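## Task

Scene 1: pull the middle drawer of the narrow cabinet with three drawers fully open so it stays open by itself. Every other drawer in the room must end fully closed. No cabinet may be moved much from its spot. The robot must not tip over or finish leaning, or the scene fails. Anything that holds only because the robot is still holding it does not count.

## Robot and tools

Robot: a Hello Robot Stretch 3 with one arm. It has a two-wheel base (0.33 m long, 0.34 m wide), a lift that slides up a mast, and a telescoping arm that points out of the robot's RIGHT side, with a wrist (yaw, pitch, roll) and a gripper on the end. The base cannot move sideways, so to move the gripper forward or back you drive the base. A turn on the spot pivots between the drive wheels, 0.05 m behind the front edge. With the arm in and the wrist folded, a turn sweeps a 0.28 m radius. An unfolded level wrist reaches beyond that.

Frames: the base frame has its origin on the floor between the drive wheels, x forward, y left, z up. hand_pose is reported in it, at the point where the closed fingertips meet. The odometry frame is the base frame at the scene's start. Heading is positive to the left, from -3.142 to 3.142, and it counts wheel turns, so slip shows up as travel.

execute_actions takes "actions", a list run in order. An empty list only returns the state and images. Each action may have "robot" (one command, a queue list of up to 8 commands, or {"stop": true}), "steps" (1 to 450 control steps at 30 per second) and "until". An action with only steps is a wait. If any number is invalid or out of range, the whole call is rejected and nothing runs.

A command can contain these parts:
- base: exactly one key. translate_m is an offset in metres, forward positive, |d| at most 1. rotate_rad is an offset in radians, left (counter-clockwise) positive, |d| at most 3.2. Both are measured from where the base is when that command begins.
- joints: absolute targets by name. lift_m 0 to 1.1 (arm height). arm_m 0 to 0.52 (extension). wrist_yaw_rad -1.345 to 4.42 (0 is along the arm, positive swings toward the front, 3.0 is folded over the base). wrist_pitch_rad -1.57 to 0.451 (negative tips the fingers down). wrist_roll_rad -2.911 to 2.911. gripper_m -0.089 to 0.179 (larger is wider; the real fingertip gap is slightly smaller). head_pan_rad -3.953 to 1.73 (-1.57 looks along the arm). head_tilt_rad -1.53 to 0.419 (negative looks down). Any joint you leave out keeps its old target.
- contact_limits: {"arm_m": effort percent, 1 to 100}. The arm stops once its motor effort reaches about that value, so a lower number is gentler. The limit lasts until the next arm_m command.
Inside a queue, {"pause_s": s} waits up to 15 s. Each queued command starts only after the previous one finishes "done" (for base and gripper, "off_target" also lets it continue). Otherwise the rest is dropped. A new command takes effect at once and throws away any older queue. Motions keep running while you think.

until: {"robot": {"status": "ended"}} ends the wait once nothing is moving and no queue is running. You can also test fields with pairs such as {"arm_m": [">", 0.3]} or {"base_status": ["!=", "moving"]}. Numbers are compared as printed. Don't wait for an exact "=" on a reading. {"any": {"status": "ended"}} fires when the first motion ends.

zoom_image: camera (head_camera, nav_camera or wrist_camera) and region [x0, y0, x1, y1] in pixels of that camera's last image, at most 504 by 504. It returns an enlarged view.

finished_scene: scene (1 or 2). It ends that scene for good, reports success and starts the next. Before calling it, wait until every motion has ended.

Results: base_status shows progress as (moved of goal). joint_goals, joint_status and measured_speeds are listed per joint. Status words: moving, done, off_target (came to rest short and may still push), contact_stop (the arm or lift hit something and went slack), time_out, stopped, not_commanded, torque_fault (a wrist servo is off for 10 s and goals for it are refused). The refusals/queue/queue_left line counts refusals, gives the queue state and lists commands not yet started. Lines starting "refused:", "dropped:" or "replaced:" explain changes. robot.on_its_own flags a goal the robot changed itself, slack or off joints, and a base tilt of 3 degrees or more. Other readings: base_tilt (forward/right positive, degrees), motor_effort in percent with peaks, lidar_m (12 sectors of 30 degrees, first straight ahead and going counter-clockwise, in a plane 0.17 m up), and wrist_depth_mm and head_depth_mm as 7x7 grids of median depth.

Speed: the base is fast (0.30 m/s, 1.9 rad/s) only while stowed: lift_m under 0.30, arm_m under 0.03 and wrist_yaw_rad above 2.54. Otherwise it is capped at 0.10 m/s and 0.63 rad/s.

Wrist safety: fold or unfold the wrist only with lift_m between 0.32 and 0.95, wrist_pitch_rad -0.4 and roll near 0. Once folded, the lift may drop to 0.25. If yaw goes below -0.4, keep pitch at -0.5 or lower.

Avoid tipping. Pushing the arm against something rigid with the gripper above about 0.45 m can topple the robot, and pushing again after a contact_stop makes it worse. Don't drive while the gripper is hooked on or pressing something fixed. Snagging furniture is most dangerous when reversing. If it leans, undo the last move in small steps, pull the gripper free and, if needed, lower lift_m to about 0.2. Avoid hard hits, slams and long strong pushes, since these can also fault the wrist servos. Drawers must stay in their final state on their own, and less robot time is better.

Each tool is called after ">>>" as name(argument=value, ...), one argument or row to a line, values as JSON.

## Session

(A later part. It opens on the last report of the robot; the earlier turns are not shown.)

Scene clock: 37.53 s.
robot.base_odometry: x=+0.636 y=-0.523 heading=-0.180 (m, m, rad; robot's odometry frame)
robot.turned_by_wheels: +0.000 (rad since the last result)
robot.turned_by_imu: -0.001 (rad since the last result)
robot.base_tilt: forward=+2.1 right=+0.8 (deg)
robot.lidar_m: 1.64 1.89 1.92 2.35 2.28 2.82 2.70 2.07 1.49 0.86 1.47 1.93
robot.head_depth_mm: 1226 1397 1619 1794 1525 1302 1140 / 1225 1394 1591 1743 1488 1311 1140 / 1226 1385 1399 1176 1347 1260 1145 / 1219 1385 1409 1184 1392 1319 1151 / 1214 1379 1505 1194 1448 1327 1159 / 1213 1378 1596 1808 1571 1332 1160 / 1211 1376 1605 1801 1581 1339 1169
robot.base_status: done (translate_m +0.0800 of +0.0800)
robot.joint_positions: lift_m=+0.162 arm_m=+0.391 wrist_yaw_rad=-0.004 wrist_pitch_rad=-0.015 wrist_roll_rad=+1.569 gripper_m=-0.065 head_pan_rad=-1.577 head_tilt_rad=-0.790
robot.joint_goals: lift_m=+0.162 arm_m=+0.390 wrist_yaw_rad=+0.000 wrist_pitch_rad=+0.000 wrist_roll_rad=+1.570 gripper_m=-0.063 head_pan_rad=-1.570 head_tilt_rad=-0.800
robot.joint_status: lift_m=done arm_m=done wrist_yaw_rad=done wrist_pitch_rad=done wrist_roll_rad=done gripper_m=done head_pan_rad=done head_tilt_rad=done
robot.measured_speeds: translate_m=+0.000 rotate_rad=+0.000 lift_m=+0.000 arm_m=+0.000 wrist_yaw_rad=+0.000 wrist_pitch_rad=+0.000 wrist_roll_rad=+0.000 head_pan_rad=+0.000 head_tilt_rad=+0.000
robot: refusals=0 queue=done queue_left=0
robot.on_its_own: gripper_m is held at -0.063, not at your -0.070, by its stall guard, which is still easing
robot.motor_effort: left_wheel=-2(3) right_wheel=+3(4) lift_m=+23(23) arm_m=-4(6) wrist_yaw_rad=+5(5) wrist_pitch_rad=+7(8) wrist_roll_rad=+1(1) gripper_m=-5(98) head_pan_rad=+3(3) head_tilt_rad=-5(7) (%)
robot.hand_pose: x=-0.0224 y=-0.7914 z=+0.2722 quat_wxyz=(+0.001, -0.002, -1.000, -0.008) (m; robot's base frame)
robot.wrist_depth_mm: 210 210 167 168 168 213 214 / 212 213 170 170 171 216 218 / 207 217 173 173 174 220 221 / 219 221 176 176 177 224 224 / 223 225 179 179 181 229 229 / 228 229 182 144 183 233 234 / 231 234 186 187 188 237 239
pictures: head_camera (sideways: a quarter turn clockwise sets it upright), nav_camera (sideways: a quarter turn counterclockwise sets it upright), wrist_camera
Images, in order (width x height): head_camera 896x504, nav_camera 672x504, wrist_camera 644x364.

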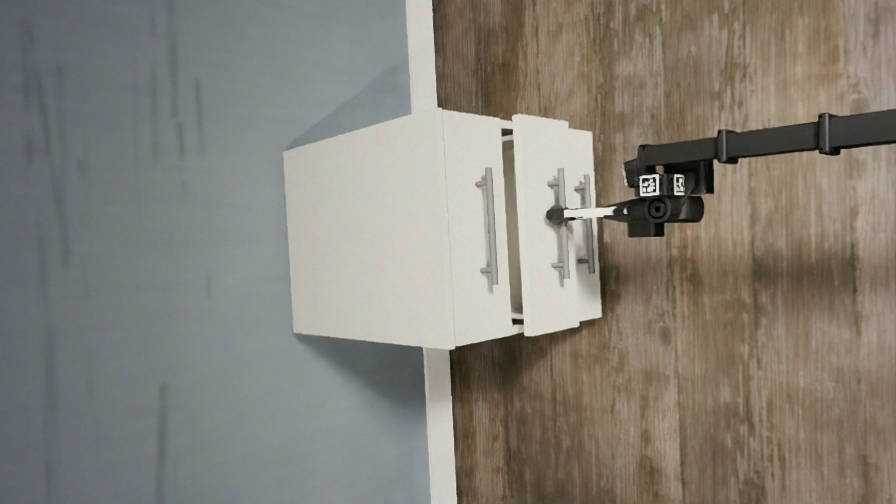

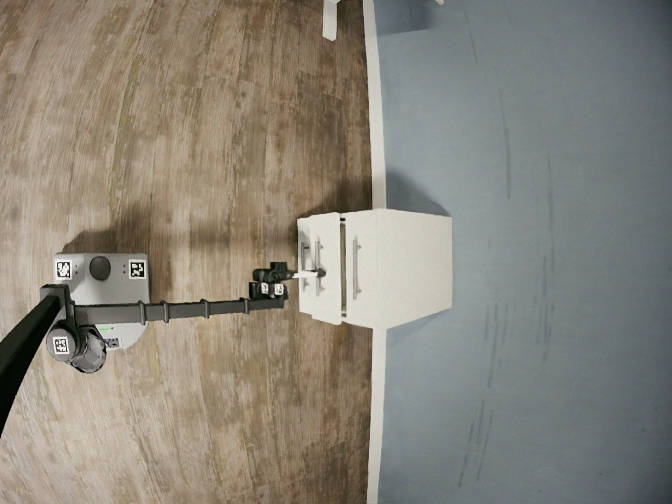

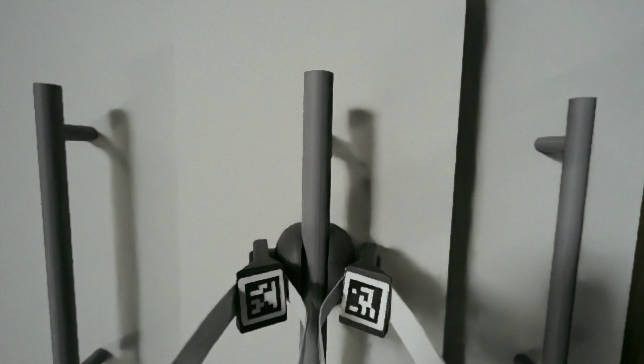

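>>> execute_actions(
  actions=[
    {"robot":{"joints":{"arm_m":0.15},"contact_limits":{"arm_m":8}},"steps":450,"until":{"robot":{"status":"ended"}}},
  ],
)

Scene clock: 40.73 s.
robot.base_odometry: x=+0.636 y=-0.523 heading=-0.180 (m, m, rad; robot's odometry frame)
robot.turned_by_wheels: +0.000 (rad since the last result)
robot.turned_by_imu: +0.000 (rad since the last result)
robot.base_tilt: forward=+2.2 right=+0.7 (deg)
robot.lidar_m: 1.64 1.90 1.93 2.35 2.28 2.82 2.70 2.07 1.49 0.86 1.47 1.93
robot.head_depth_mm: 1230 1402 1630 1794 1524 1296 1133 / 1232 1395 1583 1735 1491 1259 1164 / 1225 1382 1402 1171 1222 1259 - / 1220 1384 1412 1186 1228 1240 1146 / 1214 1381 1501 1193 1366 1270 1158 / 1218 1386 1599 1799 1562 1333 1163 / 1210 1374 1593 1802 1581 1337 1167
robot.base_status: done (translate_m +0.0800 of +0.0800)
robot.joint_positions: lift_m=+0.162 arm_m=+0.150 wrist_yaw_rad=-0.039 wrist_pitch_rad=-0.016 wrist_roll_rad=+1.569 gripper_m=-0.050 head_pan_rad=-1.577 head_tilt_rad=-0.790
robot.joint_goals: lift_m=+0.162 arm_m=+0.150 wrist_yaw_rad=-0.047 wrist_pitch_rad=+0.000 wrist_roll_rad=+1.570 gripper_m=-0.051 head_pan_rad=-1.570 head_tilt_rad=-0.800
robot.joint_status: lift_m=done arm_m=done wrist_yaw_rad=done wrist_pitch_rad=done wrist_roll_rad=done gripper_m=done head_pan_rad=done head_tilt_rad=done
robot.measured_speeds: translate_m=+0.000 rotate_rad=+0.000 lift_m=+0.000 arm_m=+0.000 wrist_yaw_rad=+0.000 wrist_pitch_rad=+0.000 wrist_roll_rad=+0.000 head_pan_rad=+0.000 head_tilt_rad=+0.000
robot: refusals=0 queue=done queue_left=0
robot.on_its_own: wrist_yaw_rad is held at -0.047, not at your +0.000, by its stall guard, which is not easing now; gripper_m is held at -0.051, not at your -0.070, by its stall guard, which is still easing
robot.motor_effort: left_wheel=-1(8) right_wheel=+1(15) lift_m=+22(22) arm_m=-2(3) wrist_yaw_rad=-10(37) wrist_pitch_rad=+8(8) wrist_roll_rad=+1(1) gripper_m=-23(27) head_pan_rad=+3(3) head_tilt_rad=-6(5) (%)
robot.contact_limits: arm_m 8 (drawing in: default 17, maximum 28; extending or still: default 25, maximum 40)
robot.hand_pose: x=-0.0313 y=-0.5509 z=+0.2719 quat_wxyz=(+0.001, -0.019, -1.000, -0.009) (m; robot's base frame)
robot.wrist_depth_mm: 972 962 170 172 172 468 312 / 963 979 173 173 174 456 309 / - - 175 175 177 457 309 / - - 177 177 178 462 307 / - - 179 179 181 455 306 / - - 181 144 183 452 307 / - - 184 185 185 451 305
pictures: head_camera (sideways: a quarter turn clockwise sets it upright), nav_camera (sideways: a quarter turn counterclockwise sets it upright), wrist_camera
Images, in order (width x height): head_camera 896x504, nav_camera 672x504, wrist_camera 644x364.

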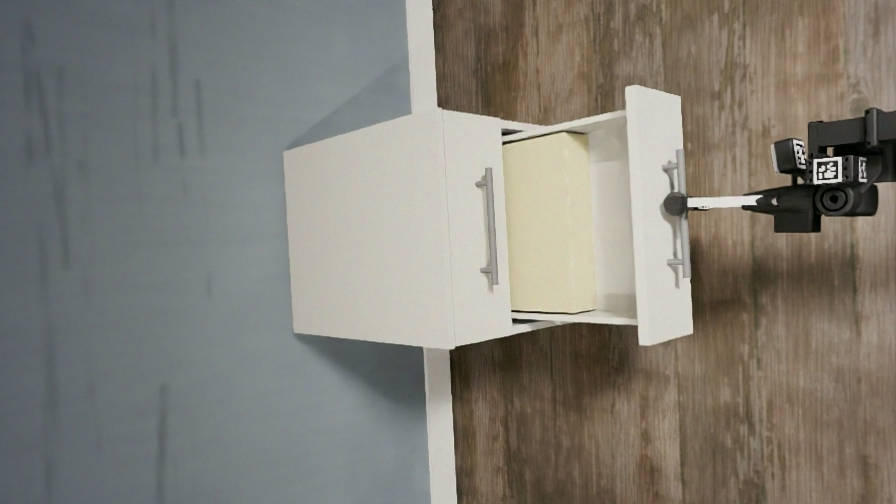

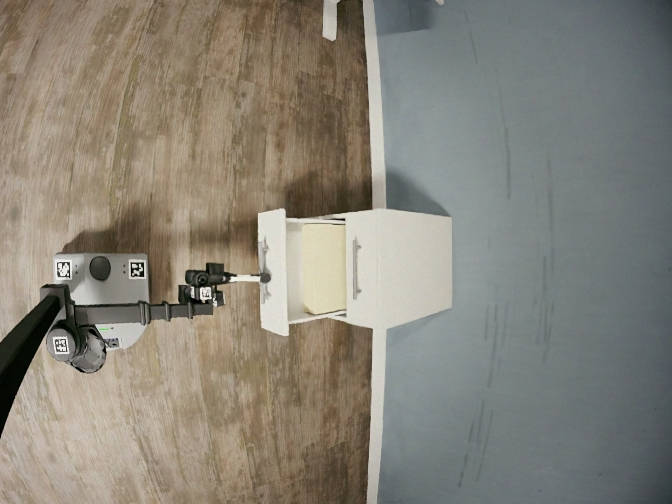

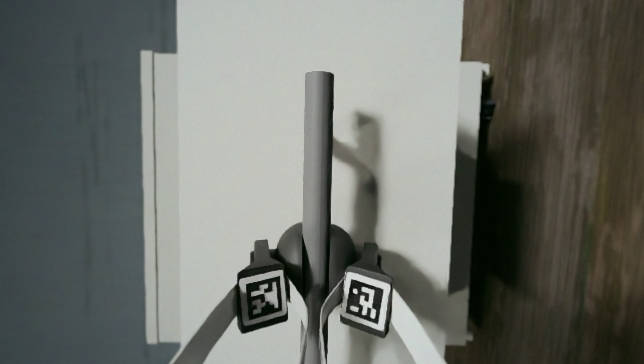

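>>> execute_actions(
  actions=[
    {"robot":[{"joints":{"arm_m":0.11},"contact_limits":{"arm_m":5}},{"joints":{"arm_m":0.07},"contact_limits":{"arm_m":5}},{"joints":{"arm_m":0.03},"contact_limits":{"arm_m":5}}],"steps":450,"until":{"robot":{"status":"ended"}}},
  ],
)

Scene clock: 42.67 s.
robot.base_odometry: x=+0.636 y=-0.523 heading=-0.180 (m, m, rad; robot's odometry frame)
robot.turned_by_wheels: +0.000 (rad since the last result)
robot.turned_by_imu: +0.000 (rad since the last result)
robot.base_tilt: forward=+2.2 right=+0.8 (deg)
robot.lidar_m: 1.64 1.90 1.93 2.35 2.28 2.82 2.70 2.08 1.49 0.86 1.47 1.93
robot.head_depth_mm: 1229 1403 1624 1794 1536 1296 1136 / 1230 1399 1580 1738 1494 1231 1159 / 1217 1384 1401 1176 1204 1111 1188 / 1214 1381 1411 1184 1199 1144 1148 / 1214 1381 1505 1197 1355 1247 1152 / 1215 1374 1594 1807 1557 1333 1160 / 1211 1377 1579 1801 1572 1344 1169
robot.base_status: done (translate_m +0.0800 of +0.0800)
robot.joint_positions: lift_m=+0.162 arm_m=+0.087 wrist_yaw_rad=-0.045 wrist_pitch_rad=-0.017 wrist_roll_rad=+1.569 gripper_m=-0.041 head_pan_rad=-1.577 head_tilt_rad=-0.790
robot.joint_goals: lift_m=+0.162 arm_m=+0.087 wrist_yaw_rad=-0.047 wrist_pitch_rad=+0.000 wrist_roll_rad=+1.570 gripper_m=-0.042 head_pan_rad=-1.570 head_tilt_rad=-0.800
robot.joint_status: lift_m=done arm_m=contact_stop wrist_yaw_rad=done wrist_pitch_rad=done wrist_roll_rad=done gripper_m=done head_pan_rad=done head_tilt_rad=done
robot.measured_speeds: translate_m=+0.000 rotate_rad=+0.000 lift_m=+0.000 arm_m=+0.002 wrist_yaw_rad=+0.000 wrist_pitch_rad=+0.000 wrist_roll_rad=+0.000 head_pan_rad=+0.000 head_tilt_rad=+0.000
robot: refusals=0 queue=dropped queue_left=0
robot.on_its_own: wrist_yaw_rad is held at -0.047, not at your +0.000, by its stall guard, which is not easing now; gripper_m is held at -0.042, not at your -0.070, by its stall guard, which is still easing; arm_m is slack since a contact_stop, until your next command for it (your +0.070 is given up)
robot.motor_effort: left_wheel=-1(1) right_wheel=+1(1) lift_m=+22(23) arm_m=-3(7) wrist_yaw_rad=-2(10) wrist_pitch_rad=+8(8) wrist_roll_rad=+1(1) gripper_m=-21(23) head_pan_rad=+3(3) head_tilt_rad=-6(5) (%)
robot.contact_limits: arm_m 5 (drawing in: default 17, maximum 28; extending or still: default 25, maximum 40)
robot.hand_pose: x=-0.0329 y=-0.4879 z=+0.2717 quat_wxyz=(+0.001, -0.023, -1.000, -0.009) (m; robot's base frame)
robot.wrist_depth_mm: - - 175 176 177 465 312 / - - 177 177 178 465 312 / - - 178 179 180 460 310 / - - 180 182 182 458 307 / - - 182 164 183 456 308 / - - 184 147 186 452 306 / - - 187 188 189 450 305
pictures: head_camera (sideways: a quarter turn clockwise sets it upright), nav_camera (sideways: a quarter turn counterclockwise sets it upright), wrist_camera
dropped: robot: command 1 of its queue: arm_m: contact_stop
Images, in order (width x height): head_camera 896x504, nav_camera 672x504, wrist_camera 644x364.

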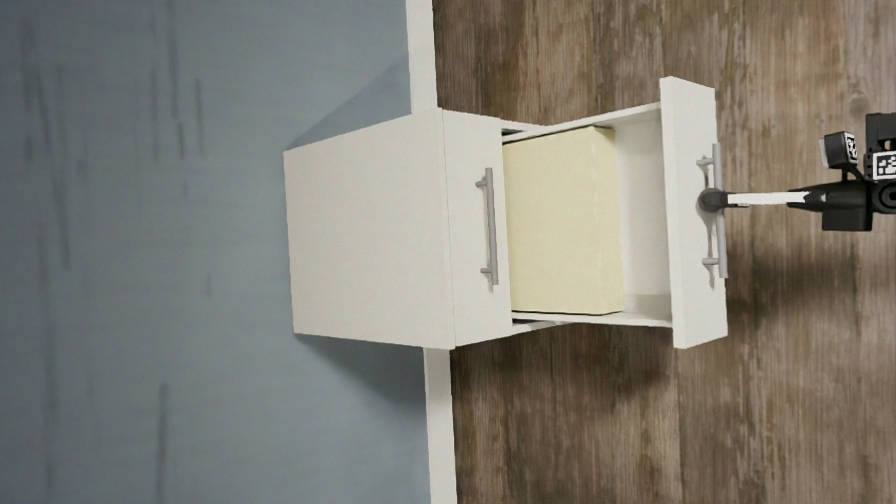

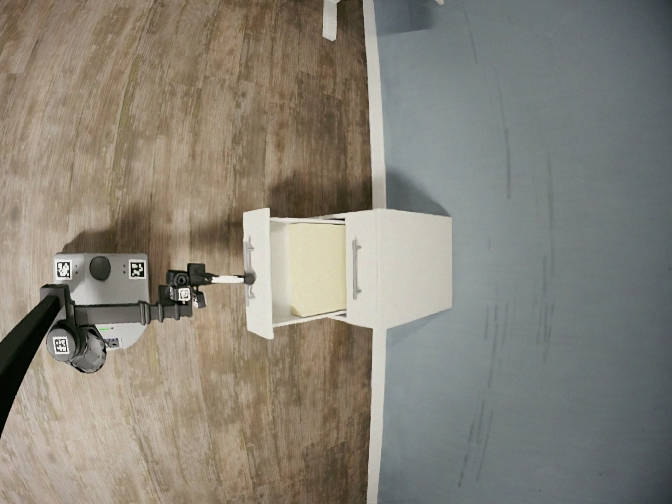

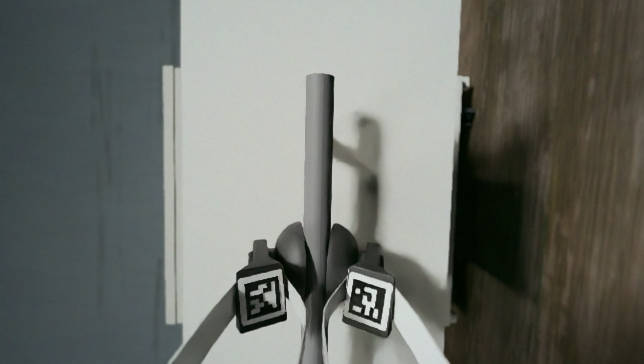

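Hit the end stop. Release.

>>> execute_actions(
  actions=[
    {"robot":[{"joints":{"gripper_m":0.06}},{"joints":{"arm_m":0.03}}],"steps":450,"until":{"robot":{"status":"ended"}}},
  ],
)

>>> finished_scene(
  scene=1,
)

Scene clock: 45.77 s.
robot.base_odometry: x=+0.636 y=-0.523 heading=-0.180 (m, m, rad; robot's odometry frame)
robot.turned_by_wheels: +0.000 (rad since the last result)
robot.turned_by_imu: -0.001 (rad since the last result)
robot.base_tilt: forward=+2.1 right=+0.7 (deg)
robot.lidar_m: 1.64 1.90 1.92 2.35 2.29 2.82 2.70 2.07 1.49 0.86 1.47 1.93
robot.head_depth_mm: 1234 1399 1626 1782 1529 1301 1136 / 1228 1388 1584 1743 1490 1226 1139 / 1220 1394 1399 1176 1202 1057 1155 / 1221 1384 1419 1190 1202 1143 1150 / 1218 1376 1496 1194 1361 1245 1154 / 1220 1369 1602 1798 1569 1337 1163 / 1209 1376 1604 1816 1576 1344 1168
robot.base_status: done (translate_m +0.0800 of +0.0800)
robot.joint_positions: lift_m=+0.162 arm_m=+0.030 wrist_yaw_rad=-0.046 wrist_pitch_rad=-0.018 wrist_roll_rad=+1.569 gripper_m=+0.060 head_pan_rad=-1.577 head_tilt_rad=-0.790
robot.joint_goals: lift_m=+0.162 arm_m=+0.030 wrist_yaw_rad=-0.047 wrist_pitch_rad=+0.000 wrist_roll_rad=+1.570 gripper_m=+0.060 head_pan_rad=-1.570 head_tilt_rad=-0.800
robot.joint_status: lift_m=done arm_m=done wrist_yaw_rad=done wrist_pitch_rad=done wrist_roll_rad=done gripper_m=done head_pan_rad=done head_tilt_rad=done
robot.measured_speeds: translate_m=+0.000 rotate_rad=+0.000 lift_m=+0.000 arm_m=+0.000 wrist_yaw_rad=+0.000 wrist_pitch_rad=+0.000 wrist_roll_rad=+0.000 head_pan_rad=+0.000 head_tilt_rad=+0.000
robot: refusals=0 queue=done queue_left=0
robot.on_its_own: wrist_yaw_rad is held at -0.047, not at your +0.000, by its stall guard, which is not easing now
robot.motor_effort: left_wheel=-1(1) right_wheel=+1(2) lift_m=+22(23) arm_m=-1(0) wrist_yaw_rad=-1(2) wrist_pitch_rad=+9(9) wrist_roll_rad=+1(1) gripper_m=+1(79) head_pan_rad=+3(2) head_tilt_rad=-6(6) (%)
robot.hand_pose: x=-0.0332 y=-0.4307 z=+0.2714 quat_wxyz=(+0.001, -0.023, -1.000, -0.009) (m; robot's base frame)
robot.wrist_depth_mm: - - 230 230 232 468 311 / - - 234 234 235 459 311 / - - 234 235 238 462 310 / - - 238 237 240 457 308 / - - 240 240 588 464 308 / - - - 243 - 453 306 / - - 246 245 249 419 304
pictures: head_camera (sideways: a quarter turn clockwise sets it upright), nav_camera (sideways: a quarter turn counterclockwise sets it upright), wrist_camera
Images, in order (width x height): head_camera 896x504, nav_camera 672x504, wrist_camera 644x364.

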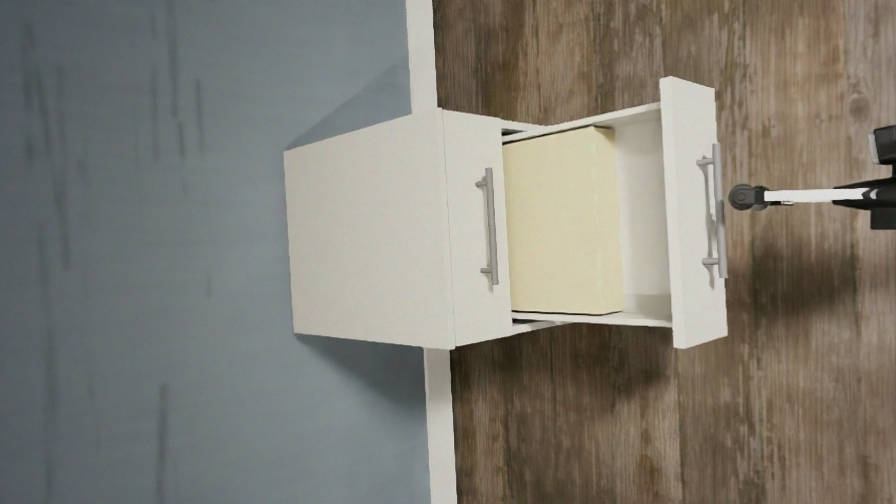

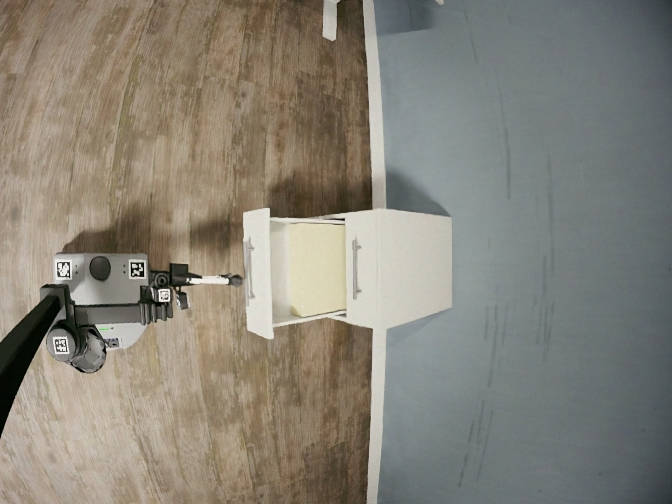

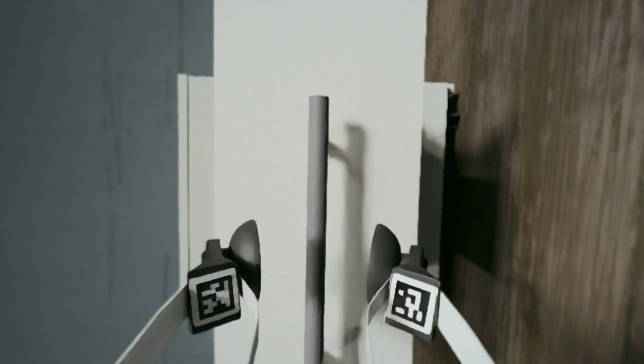

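The scene is finished: the task was done.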